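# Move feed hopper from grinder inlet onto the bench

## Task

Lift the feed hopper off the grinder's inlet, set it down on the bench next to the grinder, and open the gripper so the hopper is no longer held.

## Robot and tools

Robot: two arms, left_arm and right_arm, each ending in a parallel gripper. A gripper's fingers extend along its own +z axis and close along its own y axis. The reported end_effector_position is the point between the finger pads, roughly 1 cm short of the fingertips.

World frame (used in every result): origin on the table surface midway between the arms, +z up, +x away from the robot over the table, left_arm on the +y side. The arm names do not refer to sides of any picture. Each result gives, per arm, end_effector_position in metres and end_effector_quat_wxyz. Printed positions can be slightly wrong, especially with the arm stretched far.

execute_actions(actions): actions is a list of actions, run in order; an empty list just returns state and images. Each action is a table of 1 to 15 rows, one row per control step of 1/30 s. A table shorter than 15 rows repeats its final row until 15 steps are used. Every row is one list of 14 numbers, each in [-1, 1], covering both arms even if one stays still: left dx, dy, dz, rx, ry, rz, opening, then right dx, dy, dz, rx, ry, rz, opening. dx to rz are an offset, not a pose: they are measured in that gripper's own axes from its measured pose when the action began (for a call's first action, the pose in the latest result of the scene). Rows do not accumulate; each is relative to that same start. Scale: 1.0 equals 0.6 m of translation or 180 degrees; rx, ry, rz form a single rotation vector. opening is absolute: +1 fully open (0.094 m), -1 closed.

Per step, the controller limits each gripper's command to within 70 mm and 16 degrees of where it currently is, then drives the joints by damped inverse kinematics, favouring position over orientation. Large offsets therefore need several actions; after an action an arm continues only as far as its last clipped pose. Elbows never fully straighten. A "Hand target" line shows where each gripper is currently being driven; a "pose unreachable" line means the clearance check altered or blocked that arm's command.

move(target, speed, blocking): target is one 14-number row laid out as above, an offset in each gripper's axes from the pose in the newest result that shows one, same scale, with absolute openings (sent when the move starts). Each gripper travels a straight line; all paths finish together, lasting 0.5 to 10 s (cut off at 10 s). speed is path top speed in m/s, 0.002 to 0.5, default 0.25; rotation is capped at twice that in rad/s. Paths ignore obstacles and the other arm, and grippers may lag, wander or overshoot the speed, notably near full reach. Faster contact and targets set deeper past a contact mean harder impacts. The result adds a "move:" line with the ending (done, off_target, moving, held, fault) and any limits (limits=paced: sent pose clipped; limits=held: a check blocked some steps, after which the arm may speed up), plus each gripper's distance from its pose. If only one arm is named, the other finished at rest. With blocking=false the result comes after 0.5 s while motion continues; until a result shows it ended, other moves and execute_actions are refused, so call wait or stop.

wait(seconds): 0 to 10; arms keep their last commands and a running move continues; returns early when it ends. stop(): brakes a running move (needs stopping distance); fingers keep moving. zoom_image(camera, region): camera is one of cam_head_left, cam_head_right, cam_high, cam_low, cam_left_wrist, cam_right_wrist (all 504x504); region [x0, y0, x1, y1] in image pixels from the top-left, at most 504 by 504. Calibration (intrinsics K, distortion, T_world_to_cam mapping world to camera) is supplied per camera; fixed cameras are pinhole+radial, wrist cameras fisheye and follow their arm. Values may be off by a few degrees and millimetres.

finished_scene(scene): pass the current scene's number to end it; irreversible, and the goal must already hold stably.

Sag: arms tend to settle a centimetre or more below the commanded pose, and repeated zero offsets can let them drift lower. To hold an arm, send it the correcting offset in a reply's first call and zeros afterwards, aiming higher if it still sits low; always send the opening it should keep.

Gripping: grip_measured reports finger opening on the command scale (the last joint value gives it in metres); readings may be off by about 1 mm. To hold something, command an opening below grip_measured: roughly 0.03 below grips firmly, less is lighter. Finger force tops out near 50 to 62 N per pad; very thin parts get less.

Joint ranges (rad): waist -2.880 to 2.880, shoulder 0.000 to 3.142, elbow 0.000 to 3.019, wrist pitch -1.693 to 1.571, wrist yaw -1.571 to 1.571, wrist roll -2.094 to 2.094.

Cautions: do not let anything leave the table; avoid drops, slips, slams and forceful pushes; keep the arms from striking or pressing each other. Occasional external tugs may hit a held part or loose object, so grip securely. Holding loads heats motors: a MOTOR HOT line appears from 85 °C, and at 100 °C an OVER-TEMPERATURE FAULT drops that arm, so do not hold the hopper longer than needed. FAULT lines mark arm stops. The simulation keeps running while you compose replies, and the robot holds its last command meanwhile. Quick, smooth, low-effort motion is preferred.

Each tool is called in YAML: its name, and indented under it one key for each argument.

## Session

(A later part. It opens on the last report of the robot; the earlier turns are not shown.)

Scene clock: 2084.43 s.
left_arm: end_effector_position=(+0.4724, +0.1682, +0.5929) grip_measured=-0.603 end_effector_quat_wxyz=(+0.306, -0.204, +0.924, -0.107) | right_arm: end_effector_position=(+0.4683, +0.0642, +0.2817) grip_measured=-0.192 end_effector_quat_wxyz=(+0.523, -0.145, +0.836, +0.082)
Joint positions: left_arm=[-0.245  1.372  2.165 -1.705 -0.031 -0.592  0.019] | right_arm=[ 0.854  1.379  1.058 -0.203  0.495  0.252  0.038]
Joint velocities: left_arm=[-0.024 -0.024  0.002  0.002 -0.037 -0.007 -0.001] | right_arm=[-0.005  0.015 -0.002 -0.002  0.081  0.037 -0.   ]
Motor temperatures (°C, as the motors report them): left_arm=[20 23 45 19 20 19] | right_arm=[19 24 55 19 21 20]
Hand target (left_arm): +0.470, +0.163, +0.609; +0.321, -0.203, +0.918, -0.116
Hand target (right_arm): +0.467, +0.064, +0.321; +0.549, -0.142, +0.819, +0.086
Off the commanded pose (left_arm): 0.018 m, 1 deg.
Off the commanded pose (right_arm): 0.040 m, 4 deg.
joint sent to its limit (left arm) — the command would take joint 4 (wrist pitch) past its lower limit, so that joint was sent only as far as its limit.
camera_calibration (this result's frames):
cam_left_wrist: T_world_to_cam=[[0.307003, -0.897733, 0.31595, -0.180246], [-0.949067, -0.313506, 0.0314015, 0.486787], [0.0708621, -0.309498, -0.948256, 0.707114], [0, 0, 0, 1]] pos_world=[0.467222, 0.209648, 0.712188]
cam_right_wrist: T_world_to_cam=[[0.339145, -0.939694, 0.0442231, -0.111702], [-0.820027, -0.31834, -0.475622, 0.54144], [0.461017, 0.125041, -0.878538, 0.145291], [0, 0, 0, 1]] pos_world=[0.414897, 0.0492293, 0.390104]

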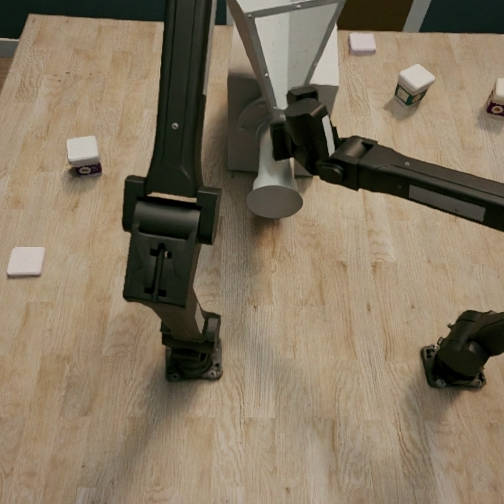

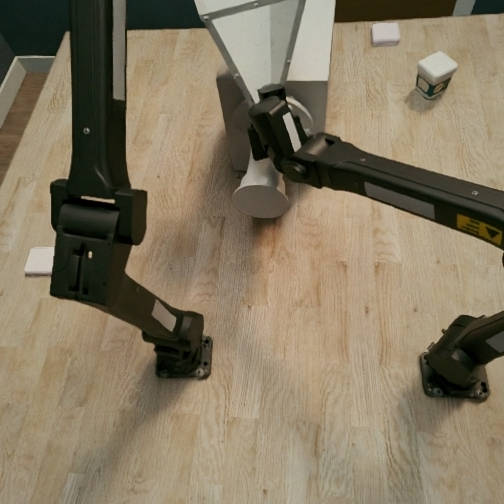

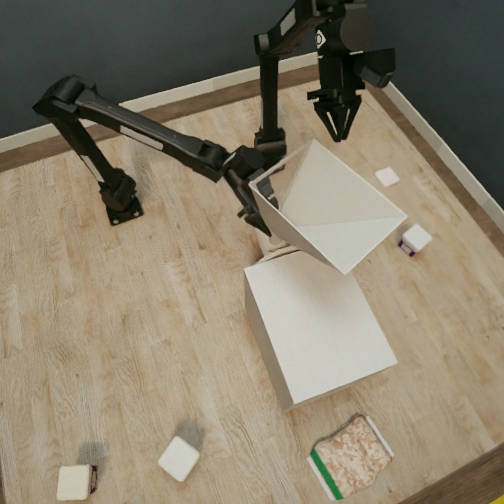

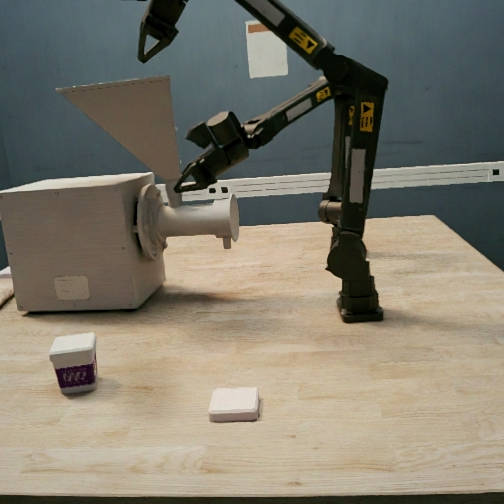

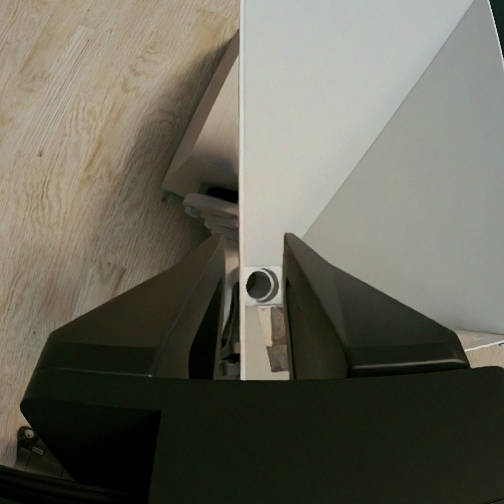

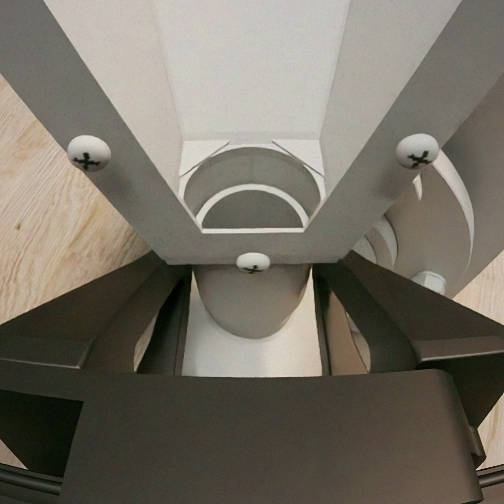

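move:
  target: [0.084,-0.089,-0.019,0.2195,0.061,0.4455,0.2,-0.06,0,-0.03,0,-0.02,0,-0.35]
  speed: 0.2

Scene clock: 2100.40 s.
left_arm: end_effector_position=(+0.4502, +0.0956, +0.5866) grip_measured=+0.197 end_effector_quat_wxyz=(+0.362, +0.496, +0.772, -0.164) | right_arm: end_effector_position=(+0.4681, +0.0641, +0.2810) grip_measured=-0.192 end_effector_quat_wxyz=(+0.522, -0.146, +0.836, +0.082)
Joint positions: left_arm=[-0.178  1.36   2.076 -1.699  0.606  0.851  0.056] | right_arm=[ 0.854  1.379  1.057 -0.203  0.495  0.252  0.038]
Joint velocities: left_arm=[-0.015  0.005  0.002 -0.012 -0.007 -0.007  0.001] | right_arm=[-0.005 -0.005  0.007  0.012 -0.037 -0.022  0.001]
Motor temperatures (°C, as the motors report them): left_arm=[20 22 44 19 20 19] | right_arm=[19 24 53 19 21 20]
Hand target (left_arm): +0.445, +0.098, +0.592; +0.367, +0.500, +0.768, -0.159
Hand target (right_arm): +0.467, +0.063, +0.321; +0.549, -0.142, +0.819, +0.086
Off the commanded pose (left_arm): 0.009 m, 12 deg.
Off the commanded pose (right_arm): 0.041 m, 4 deg.
joint sent to its limit (left arm) — the command would take joint 4 (wrist pitch) past its lower limit, so that joint was sent only as far as its limit.
move: off_target (left_arm, right_arm)
camera_calibration (this result's frames):
cam_left_wrist: T_world_to_cam=[[-0.885863, -0.450039, -0.112742, 0.509113], [-0.425143, 0.884727, -0.191081, 0.223221], [0.18574, -0.12134, -0.975078, 0.626275], [0, 0, 0, 1]] pos_world=[0.429581, 0.107624, 0.710718]
cam_right_wrist: T_world_to_cam=[[0.339658, -0.939513, 0.04414, -0.111911], [-0.820407, -0.318895, -0.474592, 0.540833], [0.459962, 0.124986, -0.879098, 0.145473], [0, 0, 0, 1]] pos_world=[0.414803, 0.0491453, 0.3895]

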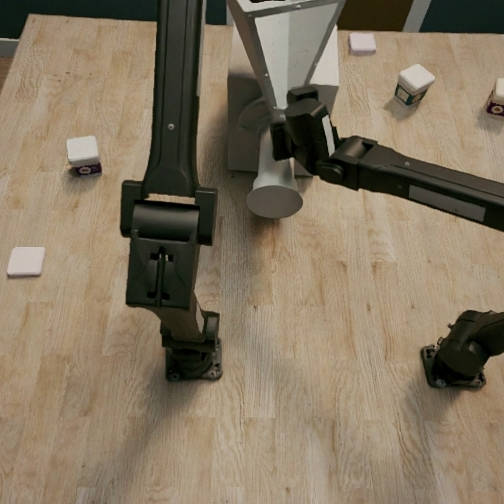

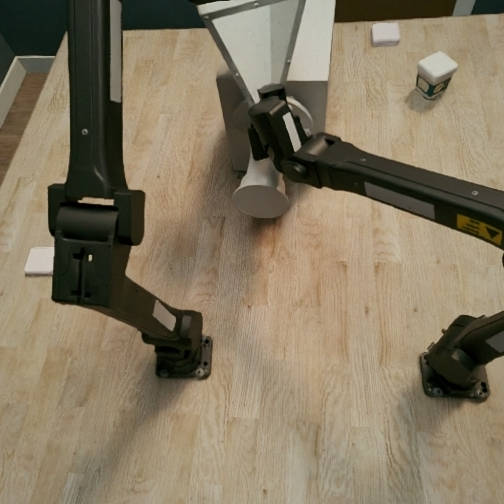

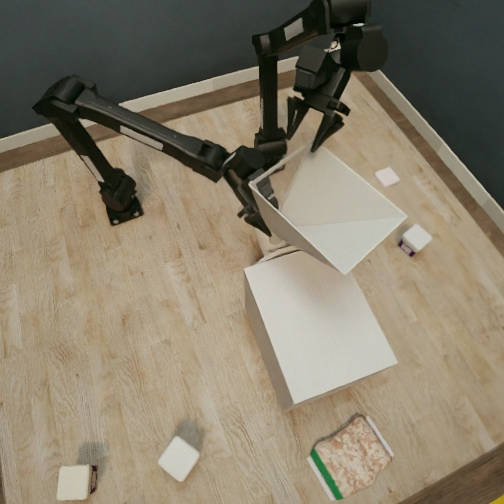

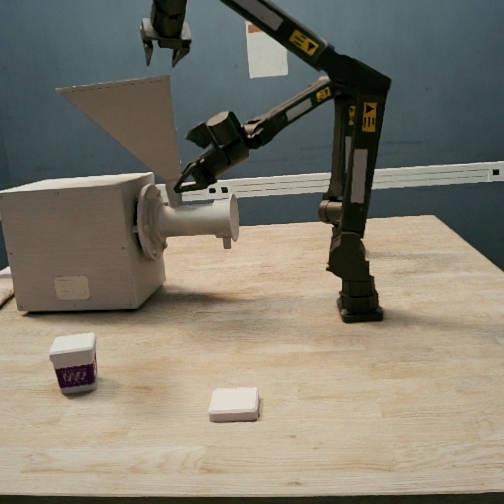

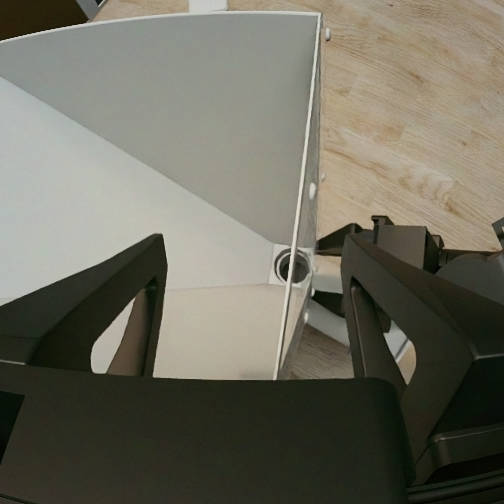

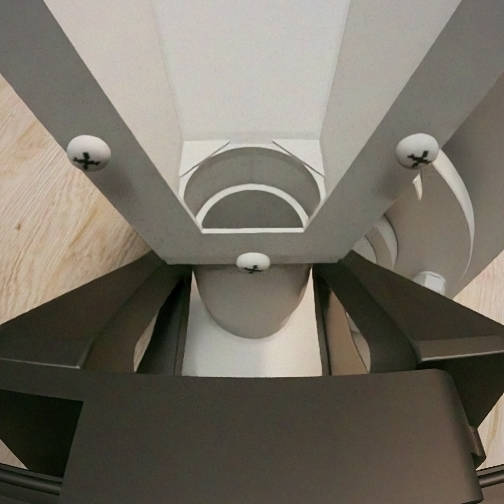

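move:
  target: [0.008,-0.0325,0.037,0.0514,0.0443,0.0067,0.2,-0.06,0,-0.03,0,-0.02,0,-0.35]
  speed: 0.08

Scene clock: 2130.00 s.
left_arm: end_effector_position=(+0.4490, +0.0809, +0.5597) grip_measured=+0.197 end_effector_quat_wxyz=(+0.330, +0.509, +0.776, -0.171) | right_arm: end_effector_position=(+0.4681, +0.0641, +0.2810) grip_measured=-0.192 end_effector_quat_wxyz=(+0.522, -0.145, +0.836, +0.082)
Joint positions: left_arm=[-0.223  1.36   2.016 -1.699  0.577  0.855  0.056] | right_arm=[ 0.854  1.379  1.057 -0.203  0.495  0.252  0.038]
Joint velocities: left_arm=[-0.005 -0.005 -0.007  0.012  0.037 -0.037 -0.001] | right_arm=[ 0.005 -0.015 -0.017  0.002 -0.037 -0.037  0.   ]
Motor temperatures (°C, as the motors report them): left_arm=[20 22 42 19 20 19] | right_arm=[19 24 53 19 21 20]
Hand target (left_arm): +0.441, +0.077, +0.565; +0.333, +0.517, +0.771, -0.169
Hand target (right_arm): +0.467, +0.063, +0.321; +0.548, -0.142, +0.820, +0.086
Off the commanded pose (left_arm): 0.011 m, 8 deg.
Off the commanded pose (right_arm): 0.040 m, 4 deg.
joint sent to its limit (left arm) — the command would take joint 4 (wrist pitch) past its lower limit, so that joint was sent only as far as its limit.
move: off_target (left_arm, right_arm)
camera_calibration (this result's frames):
cam_left_wrist: T_world_to_cam=[[-0.904882, -0.418423, -0.0781709, 0.485031], [-0.405718, 0.90337, -0.138978, 0.191176], [0.128769, -0.0940437, -0.987205, 0.628628], [0, 0, 0, 1]] pos_world=[0.435512, 0.0893639, 0.685069]
cam_right_wrist: T_world_to_cam=[[0.339504, -0.939584, 0.0437981, -0.111738], [-0.820513, -0.318603, -0.474605, 0.540868], [0.459886, 0.125194, -0.879108, 0.145498], [0, 0, 0, 1]] pos_world=[0.414812, 0.0491191, 0.389501]

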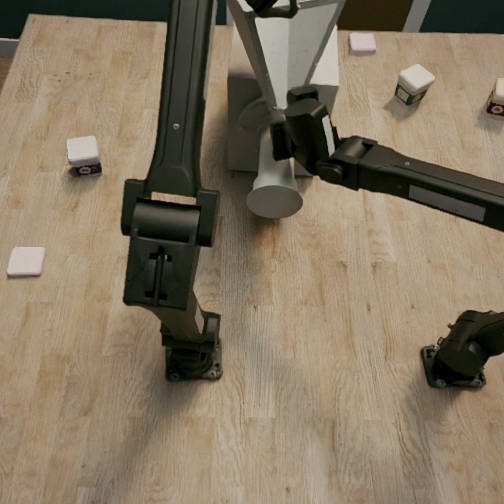

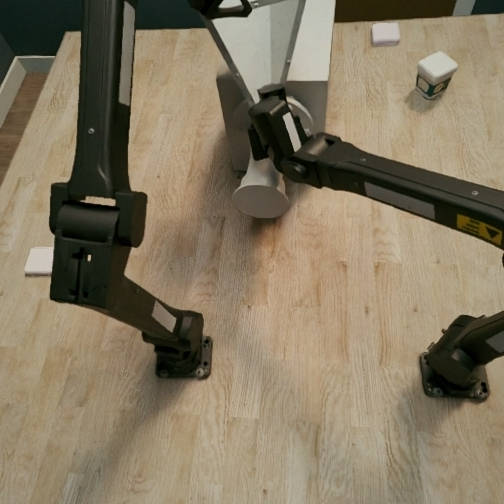

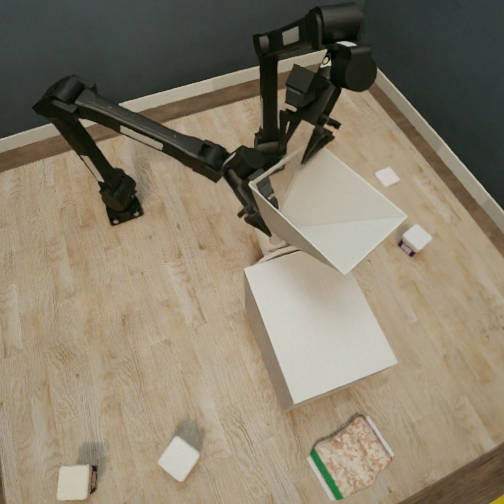

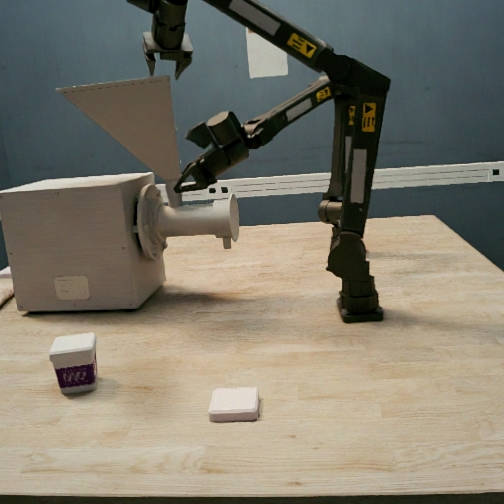

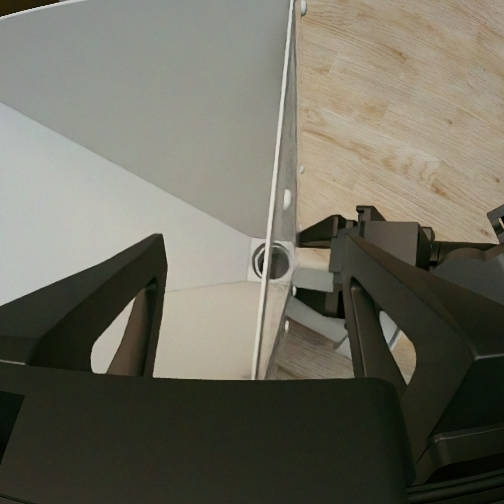

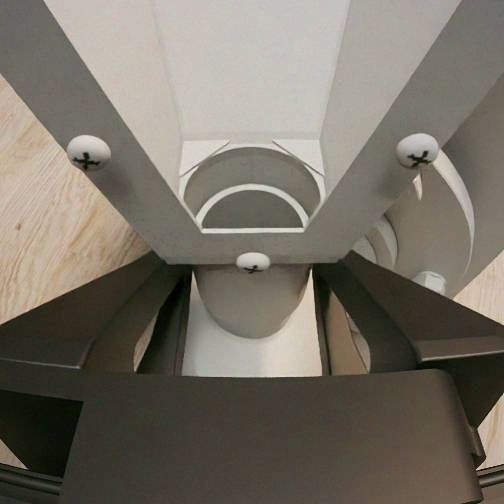

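move:
  target: [0,-0.017,0.061,0.0354,0.0288,0.0067,0.2,-0.06,0,-0.03,0,-0.02,0,-0.35]
  speed: 0.05

zoom_image:
  camera: "cam_low"
  region: [40, 20, 300, 260]

Scene clock: 2141.67 s.
left_arm: end_effector_position=(+0.4522, +0.0607, +0.5350) grip_measured=+0.197 end_effector_quat_wxyz=(+0.299, +0.526, +0.776, -0.178) | right_arm: end_effector_position=(+0.4681, +0.0641, +0.2810) grip_measured=-0.192 end_effector_quat_wxyz=(+0.522, -0.145, +0.836, +0.082)
Joint positions: left_arm=[-0.277  1.383  1.984 -1.699  0.55   0.855  0.056] | right_arm=[ 0.854  1.379  1.057 -0.203  0.495  0.252  0.038]
Joint velocities: left_arm=[-0.015 -0.015  0.007 -0.007 -0.022  0.022  0.001] | right_arm=[-0.005  0.005  0.002 -0.002 -0.051 -0.066  0.   ]
Motor temperatures (°C, as the motors report them): left_arm=[20 22 41 19 20 19] | right_arm=[19 24 52 19 21 19]
Hand target (left_arm): +0.452, +0.055, +0.532; +0.293, +0.533, +0.774, -0.180
Hand target (right_arm): +0.467, +0.063, +0.321; +0.548, -0.142, +0.820, +0.086
Off the commanded pose (left_arm): 0.007 m, 4 deg.
Off the commanded pose (right_arm): 0.040 m, 4 deg.
joint sent to its limit (left arm) — the command would take joint 4 (wrist pitch) past its lower limit, so that joint was sent only as far as its limit.
move: off_target (left_arm, right_arm)
camera_calibration (this result's frames):
cam_left_wrist: T_world_to_cam=[[-0.924522, -0.378448, -0.0451282, 0.466291], [-0.37353, 0.923241, -0.0900086, 0.165292], [0.0757278, -0.0663581, -0.994918, 0.628392], [0, 0, 0, 1]] pos_world=[0.445251, 0.0655614, 0.66112]
cam_right_wrist: T_world_to_cam=[[0.339504, -0.939584, 0.0437981, -0.111738], [-0.820513, -0.318603, -0.474605, 0.540868], [0.459886, 0.125194, -0.879108, 0.145498], [0, 0, 0, 1]] pos_world=[0.414812, 0.0491191, 0.389501]

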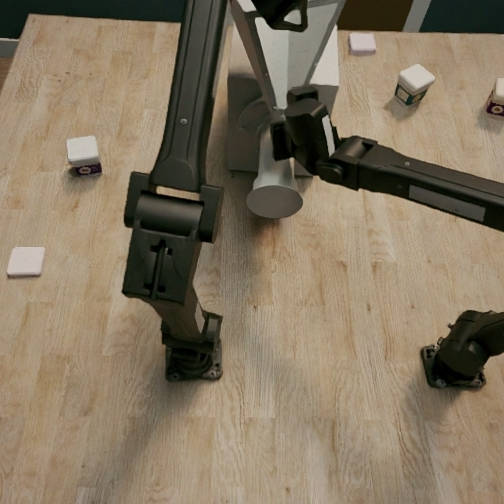

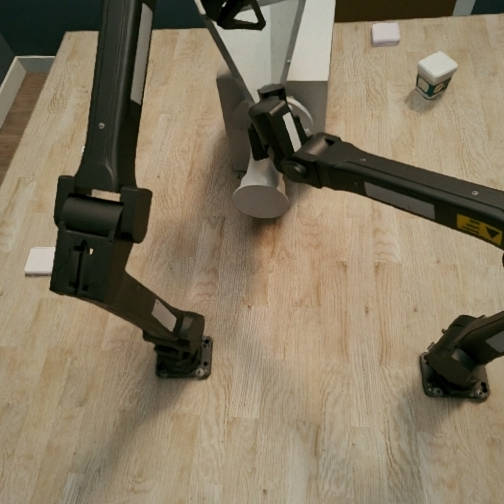

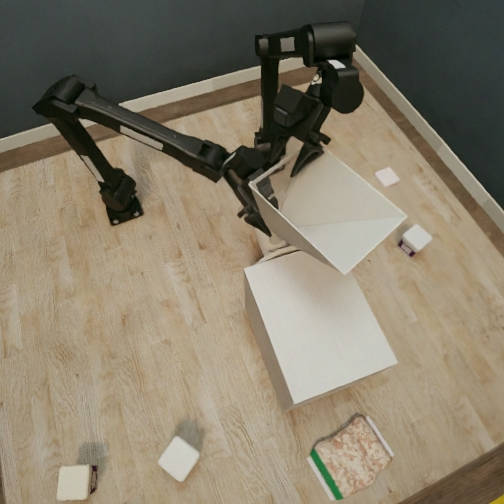

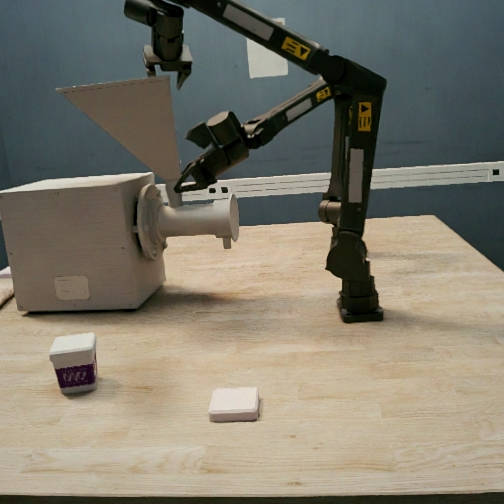

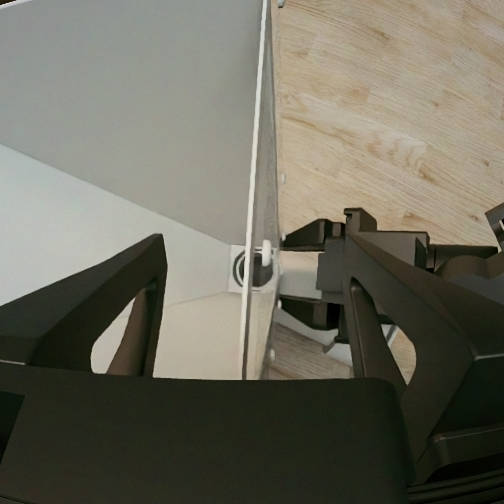

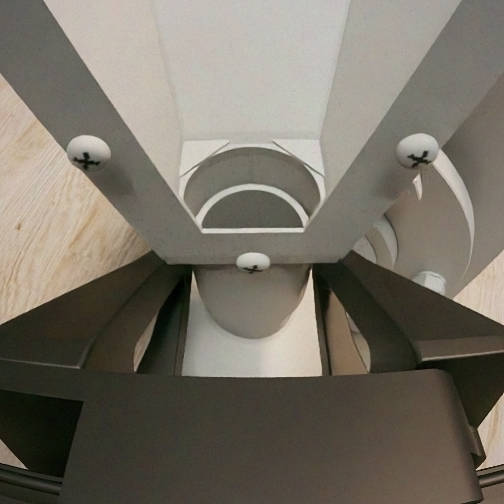

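Region (40, 20, 300, 260) of cam_low's 504x504 image, scaled by 1.938, with more detail than that image has; it fills the top 465 rows of this view, and the rest is white.

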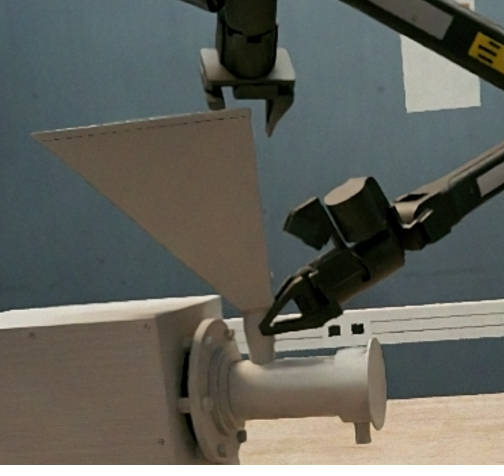

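execute_actions:
  actions:
    - [[-0.004,-0.003,0.019,0.015,0.012,0,0.2,-0.06,0,-0.03,0,-0.02,0,-0.35]]
    - [[0,0,0.004,0,0,0,-0.6,-0.06,0,-0.03,0,-0.02,0,-0.35]]
    - [[0,0,0,0,0,0,-1,-0.06,0,-0.03,0,-0.02,0,-0.35]]
    - [[0,0,0,0,0,0,-1,-0.06,0,-0.03,0,-0.02,0,-0.35]]

Scene clock: 2165.10 s.
left_arm: end_effector_position=(+0.4513, +0.0553, +0.5235) grip_measured=-0.914 end_effector_quat_wxyz=(+0.283, +0.526, +0.779, -0.191) | right_arm: end_effector_position=(+0.4675, +0.0642, +0.2811) grip_measured=-0.193 end_effector_quat_wxyz=(+0.521, -0.144, +0.837, +0.085)
Joint positions: left_arm=[-0.287  1.389  1.962 -1.705  0.561  0.85   0.004] | right_arm=[ 0.854  1.378  1.056 -0.205  0.492  0.259  0.038]
Joint velocities: left_arm=[-0.005 -0.015 -0.022  0.012 -0.125 -0.022 -0.001] | right_arm=[-0.015 -0.015 -0.007  0.002 -0.051  0.007 -0.001]
Motor temperatures (°C, as the motors report them): left_arm=[20 22 41 19 20 19] | right_arm=[19 25 52 19 21 19]
Hand target (left_arm): +0.451, +0.056, +0.524; +0.284, +0.526, +0.779, -0.189
Hand target (right_arm): +0.467, +0.063, +0.321; +0.547, -0.140, +0.820, +0.089
Off the commanded pose (left_arm): 0.001 m, 0 deg.
Off the commanded pose (right_arm): 0.040 m, 4 deg.
camera_calibration (this result's frames):
cam_left_wrist: T_world_to_cam=[[-0.929319, -0.369202, -0.00741626, 0.444819], [-0.367523, 0.926675, -0.0787389, 0.160188], [0.035943, -0.0704479, -0.996868, 0.635872], [0, 0, 0, 1]] pos_world=[0.449397, 0.0605816, 0.649793]
cam_right_wrist: T_world_to_cam=[[0.339288, -0.939958, 0.0369185, -0.109472], [-0.822489, -0.315475, -0.473272, 0.540765], [0.456503, 0.130211, -0.880142, 0.147369], [0, 0, 0, 1]] pos_world=[0.414642, 0.0485096, 0.389676]

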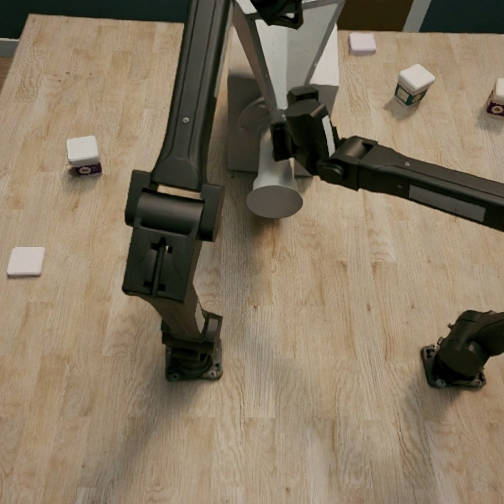

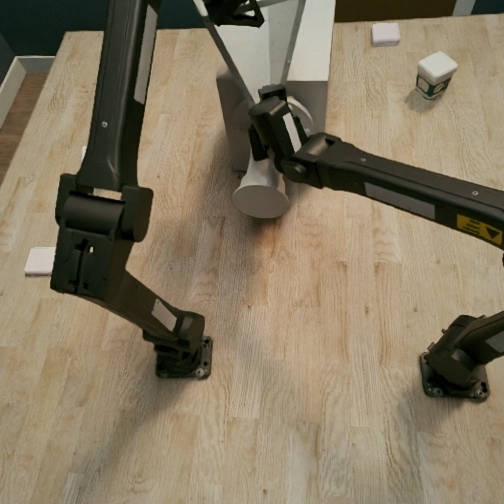

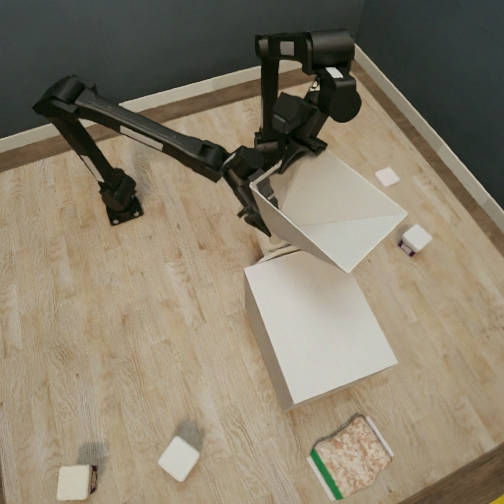

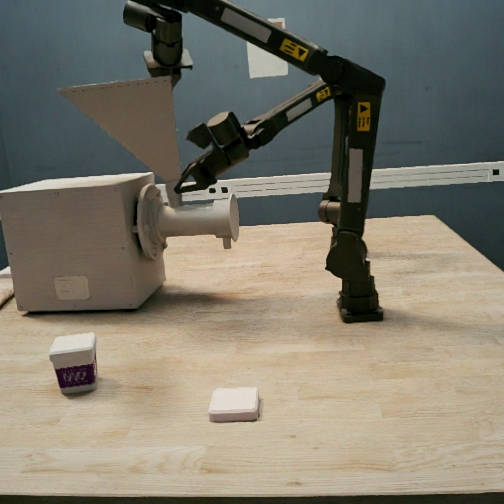

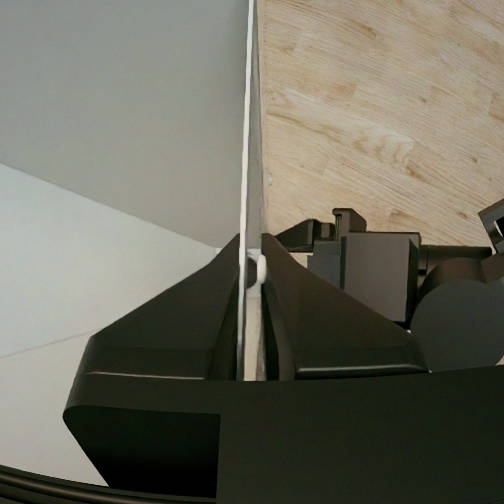

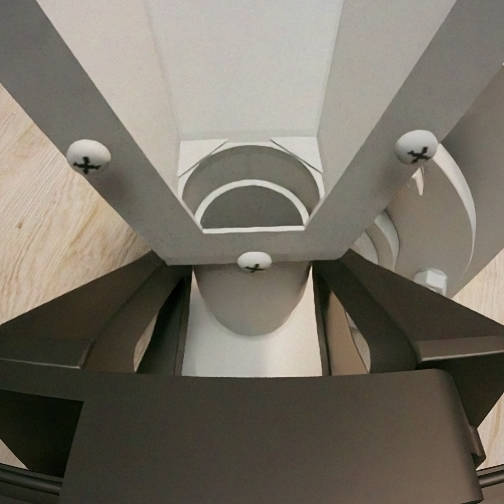

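execute_actions:
  actions:
    - [[-0.064,0,-0.077,0,0,0,-1,-0.099,0,-0.049,0,-0.06,0,-0.35]]
    - [[-0.064,0,-0.077,0,0,0,-1,-0.099,0,-0.049,0,-0.06,0,-0.35]]
    - [[-0.064,0.004,-0.077,0.0285,0,0.034,-1,-0.099,0,-0.049,0.04,-0.06,0.02,-0.35]]
    - [[-0.064,0.004,-0.077,0.0285,0,0.034,-1,-0.099,0,-0.049,0.04,-0.06,0.02,-0.35]]

zoom_image:
  camera: "cam_low"
  region: [100, 100, 300, 260]

Scene clock: 2186.07 s.
left_arm: end_effector_position=(+0.4530, +0.0542, +0.5270) grip_measured=-0.914 end_effector_quat_wxyz=(+0.286, +0.518, +0.781, -0.199) | right_arm: end_effector_position=(+0.4445, +0.0676, +0.3167) grip_measured=-0.348 end_effector_quat_wxyz=(+0.666, -0.062, +0.743, +0.008)
Joint positions: left_arm=[-0.283  1.395  1.973 -1.705  0.576  0.832  0.004] | right_arm=[0.99  1.409 0.962 0.261 0.917 0.077 0.031]
Joint velocities: left_arm=[-0.005  0.015 -0.007 -0.012  0.007  0.037 -0.   ] | right_arm=[-0.015 -0.005  0.007  0.017 -0.022 -0.066  0.001]
Motor temperatures (°C, as the motors report them): left_arm=[20 22 41 19 20 19] | right_arm=[19 25 52 19 22 19]
Hand target (left_arm): +0.448, +0.057, +0.582; +0.352, +0.540, +0.740, -0.191
Hand target (right_arm): +0.450, +0.065, +0.348; +0.683, -0.038, +0.729, +0.018
Off the commanded pose (left_arm): 0.060 m, 8 deg.
Off the commanded pose (right_arm): 0.032 m, 4 deg.
joint sent to its limit (left arm) — the command would take joint 4 (wrist pitch) past its lower limit, so that joint was sent only as far as its limit.
camera_calibration (this result's frames):
cam_left_wrist: T_world_to_cam=[[-0.925472, -0.378749, 0.00720039, 0.437074], [-0.377734, 0.921222, -0.0930951, 0.174572], [0.0286265, -0.0888767, -0.995631, 0.642875], [0, 0, 0, 1]] pos_world=[0.452038, 0.0618588, 0.653171]
cam_right_wrist: T_world_to_cam=[[0.104332, -0.989258, 0.102385, -0.0126705], [-0.656287, -0.145832, -0.740284, 0.538997], [0.747264, 0.0100415, -0.664452, -0.000733225], [0, 0, 0, 1]] pos_world=[0.355607, 0.0660759, 0.399821]

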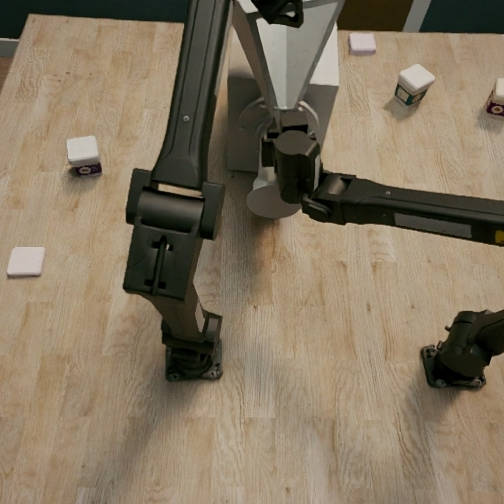

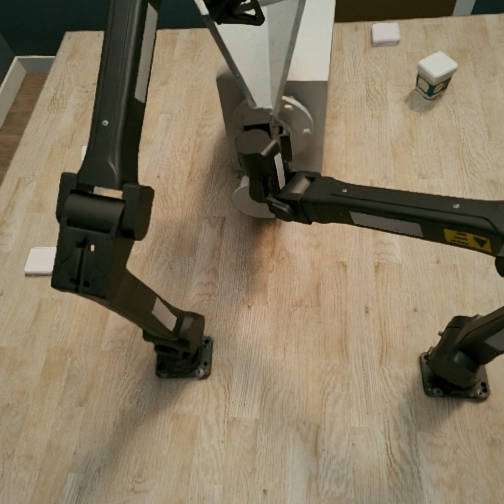

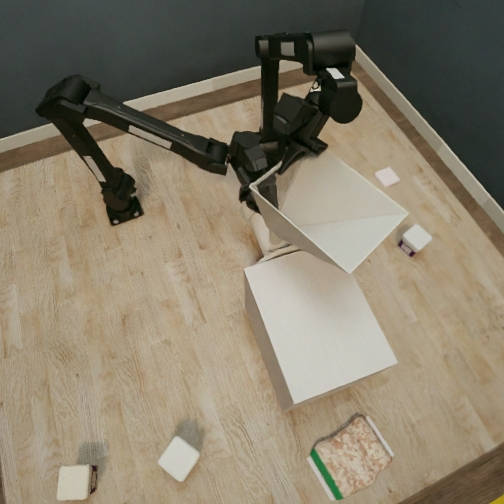

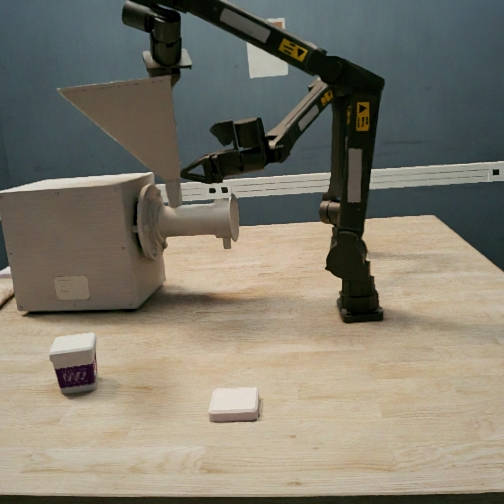

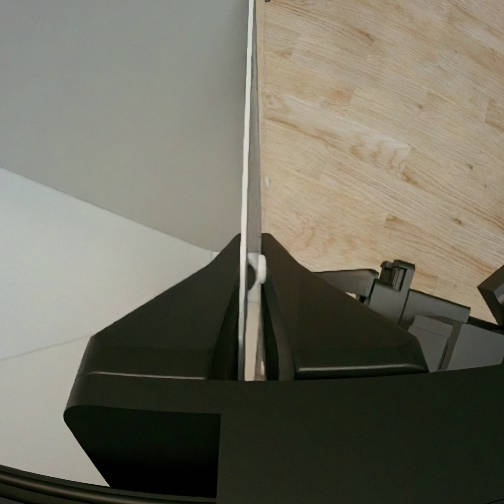

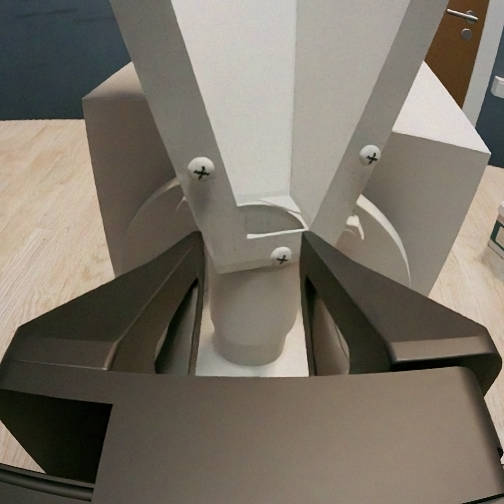

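Region (100, 100, 300, 260) of cam_low's 504x504 image, scaled by 2.520, with more detail than that image has; it fills the top 403 rows of this view, and the rest is white.

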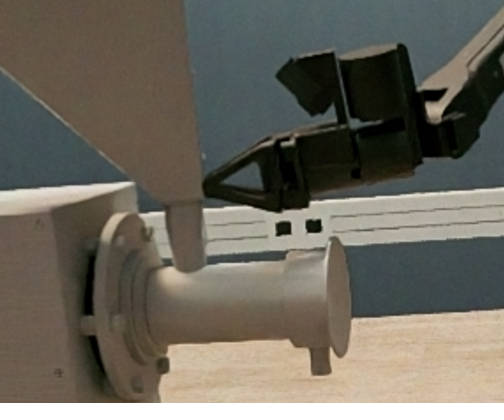

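move:
  target: [-0.064,0,-0.077,0,0,0,-1,-0.018,-0.039,-0.037,-0.108,0.027,0.005,0.6]
  speed: 0.1

zoom_image:
  camera: "cam_low"
  region: [100, 100, 300, 260]

Scene clock: 2227.40 s.
left_arm: end_effector_position=(+0.4526, +0.0553, +0.5267) grip_measured=-0.914 end_effector_quat_wxyz=(+0.284, +0.514, +0.785, -0.196) | right_arm: end_effector_position=(+0.4236, +0.0475, +0.3330) grip_measured=+0.598 end_effector_quat_wxyz=(+0.617, -0.171, +0.755, +0.139)
Joint positions: left_arm=[-0.284  1.393  1.972 -1.705  0.567  0.821  0.004] | right_arm=[0.892 1.198 0.867 0.105 0.468 0.101 0.075]
Joint velocities: left_arm=[ 0.005 -0.005 -0.027 -0.012  0.022 -0.022 -0.001] | right_arm=[-0.005 -0.015 -0.002 -0.007 -0.007  0.066  0.   ]
Motor temperatures (°C, as the motors report them): left_arm=[21 22 49 19 30 19] | right_arm=[19 24 51 19 21 19]
Hand target (left_arm): +0.446, +0.057, +0.582; +0.338, +0.500, +0.775, -0.188
Hand target (right_arm): +0.426, +0.043, +0.331; +0.614, -0.168, +0.759, +0.137
Off the commanded pose (left_arm): 0.060 m, 1 deg.
Off the commanded pose (right_arm): 0.005 m, 1 deg.
joint sent to its limit (left arm) — the command would take joint 4 (wrist pitch) past its lower limit, so that joint was sent only as far as its limit.
move: off_target (left_arm)
camera_calibration (this result's frames):
cam_left_wrist: T_world_to_cam=[[-0.920996, -0.389474, 0.00878361, 0.434869], [-0.388719, 0.917253, -0.0868612, 0.1753], [0.0257733, -0.0834131, -0.996182, 0.643968], [0, 0, 0, 1]] pos_world=[0.452057, 0.0622905, 0.652917]
cam_right_wrist: T_world_to_cam=[[0.433541, -0.900529, 0.03302, -0.152613], [-0.648507, -0.337233, -0.682431, 0.520941], [0.625684, 0.274448, -0.730204, 0.0867769], [0, 0, 0, 1]] pos_world=[0.349703, 0.0144307, 0.42391]

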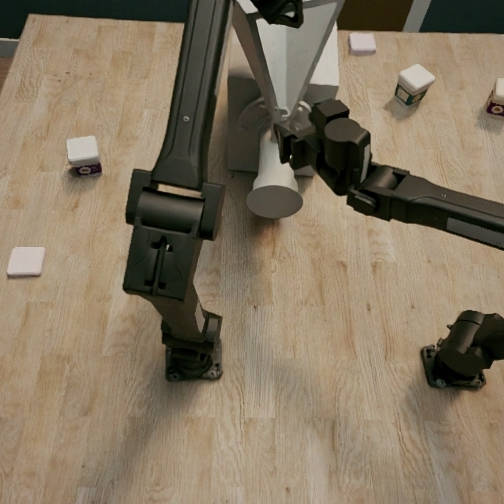

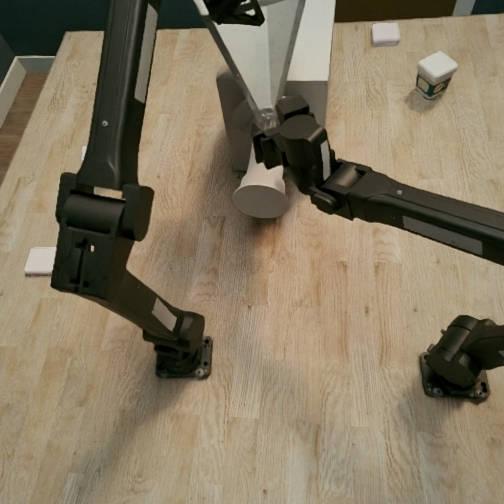

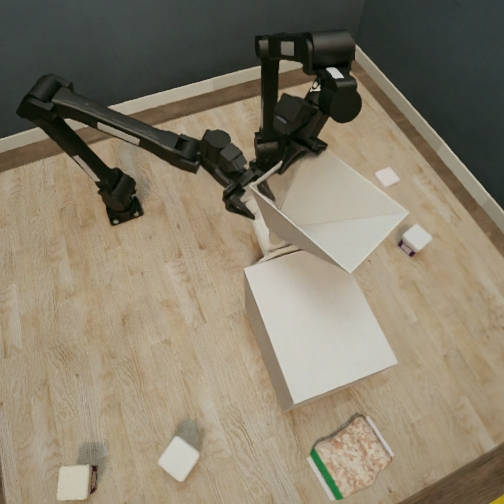

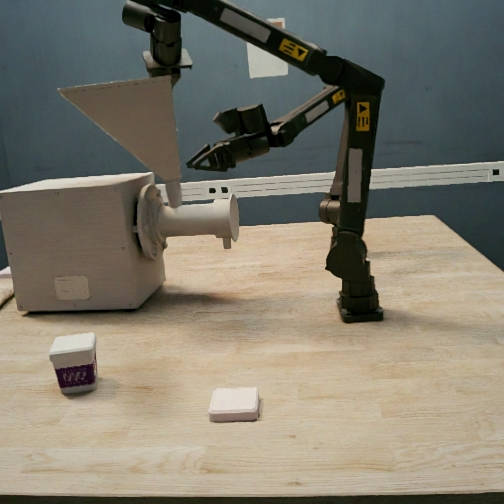

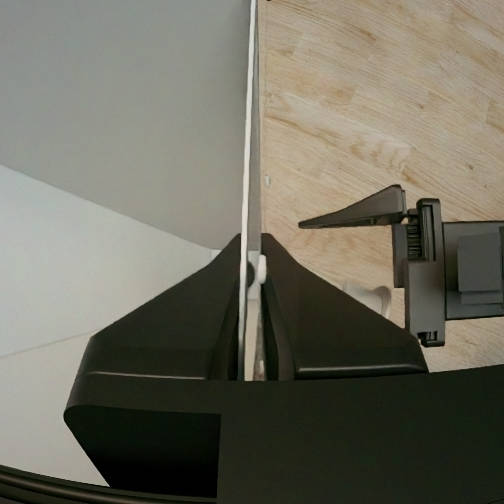

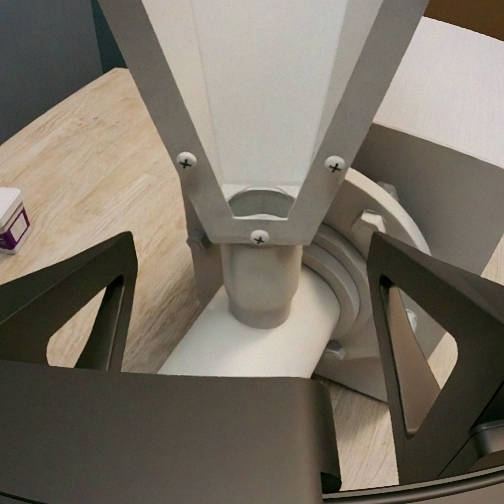

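Region (100, 100, 300, 260) of cam_low's 504x504 image, scaled by 2.520, with more detail than that image has; it fills the top 403 rows of this view, and the rest is white.

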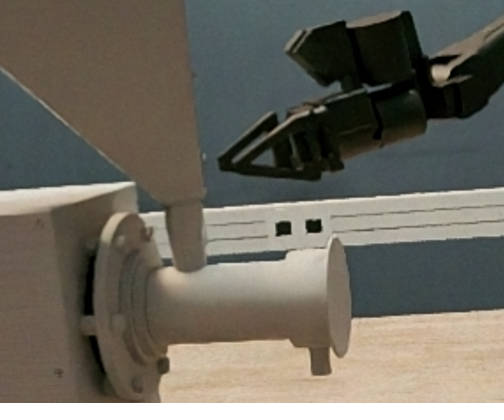

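move:
  target: [-0.064,0,-0.077,0,0,0,-1,-0.023,-0.007,0.114,0.019,-0.044,0.004,1]
  speed: 0.05

zoom_image:
  camera: "cam_low"
  region: [100, 100, 300, 260]

Scene clock: 2260.20 s.
left_arm: end_effector_position=(+0.4527, +0.0550, +0.5266) grip_measured=-0.914 end_effector_quat_wxyz=(+0.283, +0.513, +0.787, -0.195) | right_arm: end_effector_position=(+0.4747, +0.0667, +0.3069) grip_measured=+1.000 end_effector_quat_wxyz=(+0.654, -0.151, +0.730, +0.125)
Joint positions: left_arm=[-0.286  1.393  1.973 -1.705  0.563  0.816  0.004] | right_arm=[0.844 1.385 0.896 0.362 0.478 0.044 0.094]
Joint velocities: left_arm=[-0.015 -0.005  0.012 -0.017  0.081 -0.125 -0.002] | right_arm=[ 0.005  0.015 -0.007  0.022 -0.007  0.022  0.   ]
Motor temperatures (°C, as the motors report them): left_arm=[20 22 51 19 25 19] | right_arm=[19 24 49 19 20 19]
Hand target (left_arm): +0.446, +0.057, +0.582; +0.337, +0.496, +0.779, -0.186
Hand target (right_arm): +0.488, +0.072, +0.333; +0.672, -0.138, +0.716, +0.131
Off the commanded pose (left_arm): 0.060 m, 0 deg.
Off the commanded pose (right_arm): 0.030 m, 3 deg.
joint sent to its limit (left arm) — the command would take joint 4 (wrist pitch) past its lower limit, so that joint was sent only as far as its limit.
move: off_target (left_arm, right_arm)
camera_calibration (this result's frames):
cam_left_wrist: T_world_to_cam=[[-0.919604, -0.392727, 0.00971007, 0.433869], [-0.392102, 0.916058, -0.0842225, 0.175787], [0.0241814, -0.0812586, -0.9964, 0.644501], [0, 0, 0, 1]] pos_world=[0.452329, 0.0617319, 0.652773]
cam_right_wrist: T_world_to_cam=[[0.385643, -0.921481, 0.0463892, -0.136584], [-0.602547, -0.289607, -0.743683, 0.536545], [0.698725, 0.258845, -0.666921, -0.0225872], [0, 0, 0, 1]] pos_world=[0.391749, 0.0353737, 0.390292]

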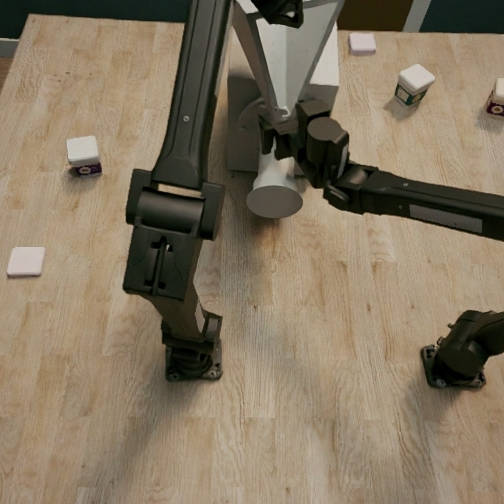

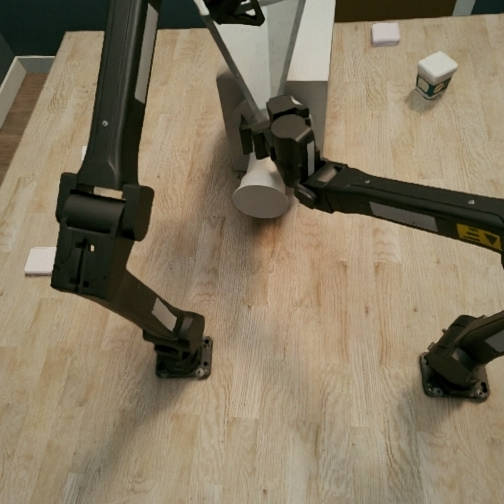

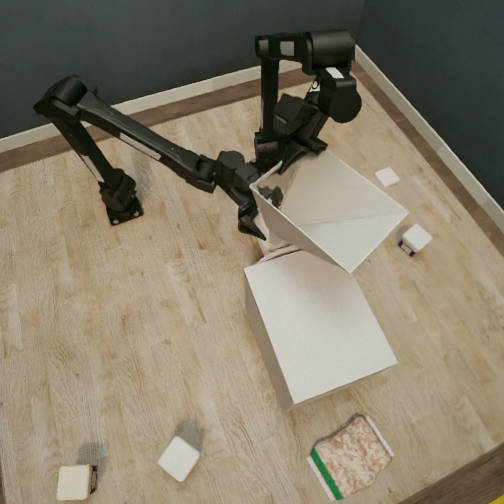

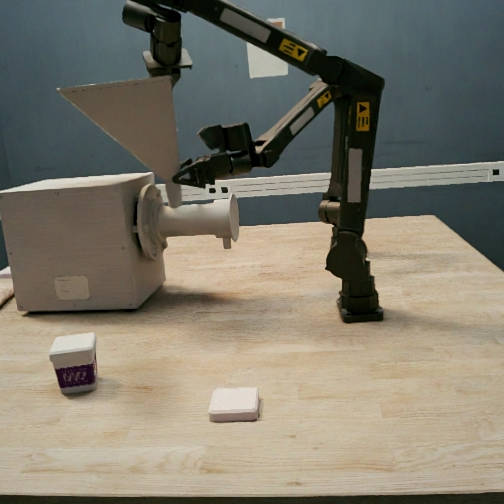

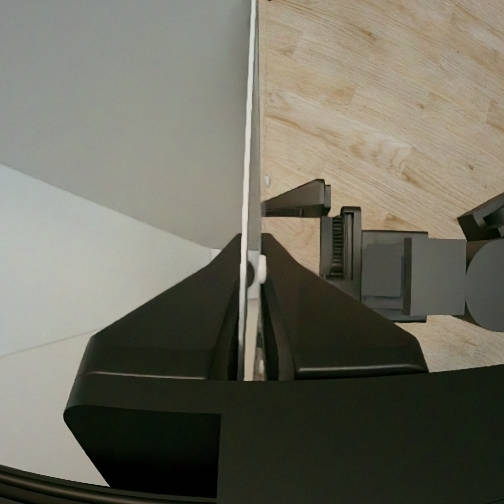

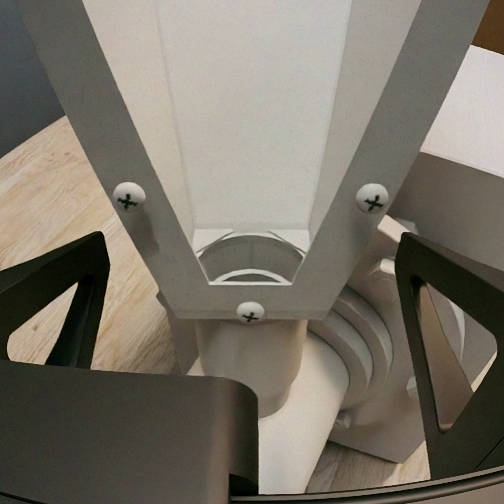

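Region (100, 100, 300, 260) of cam_low's 504x504 image, scaled by 2.520, with more detail than that image has; it fills the top 403 rows of this view, and the rest is white.

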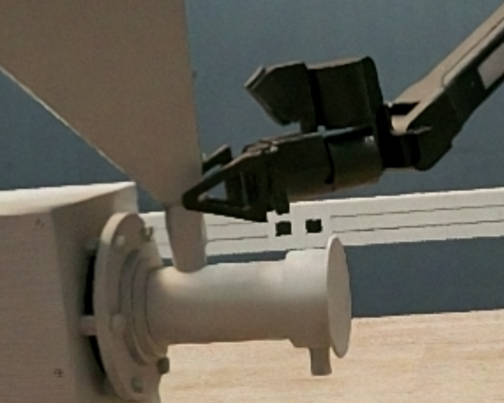

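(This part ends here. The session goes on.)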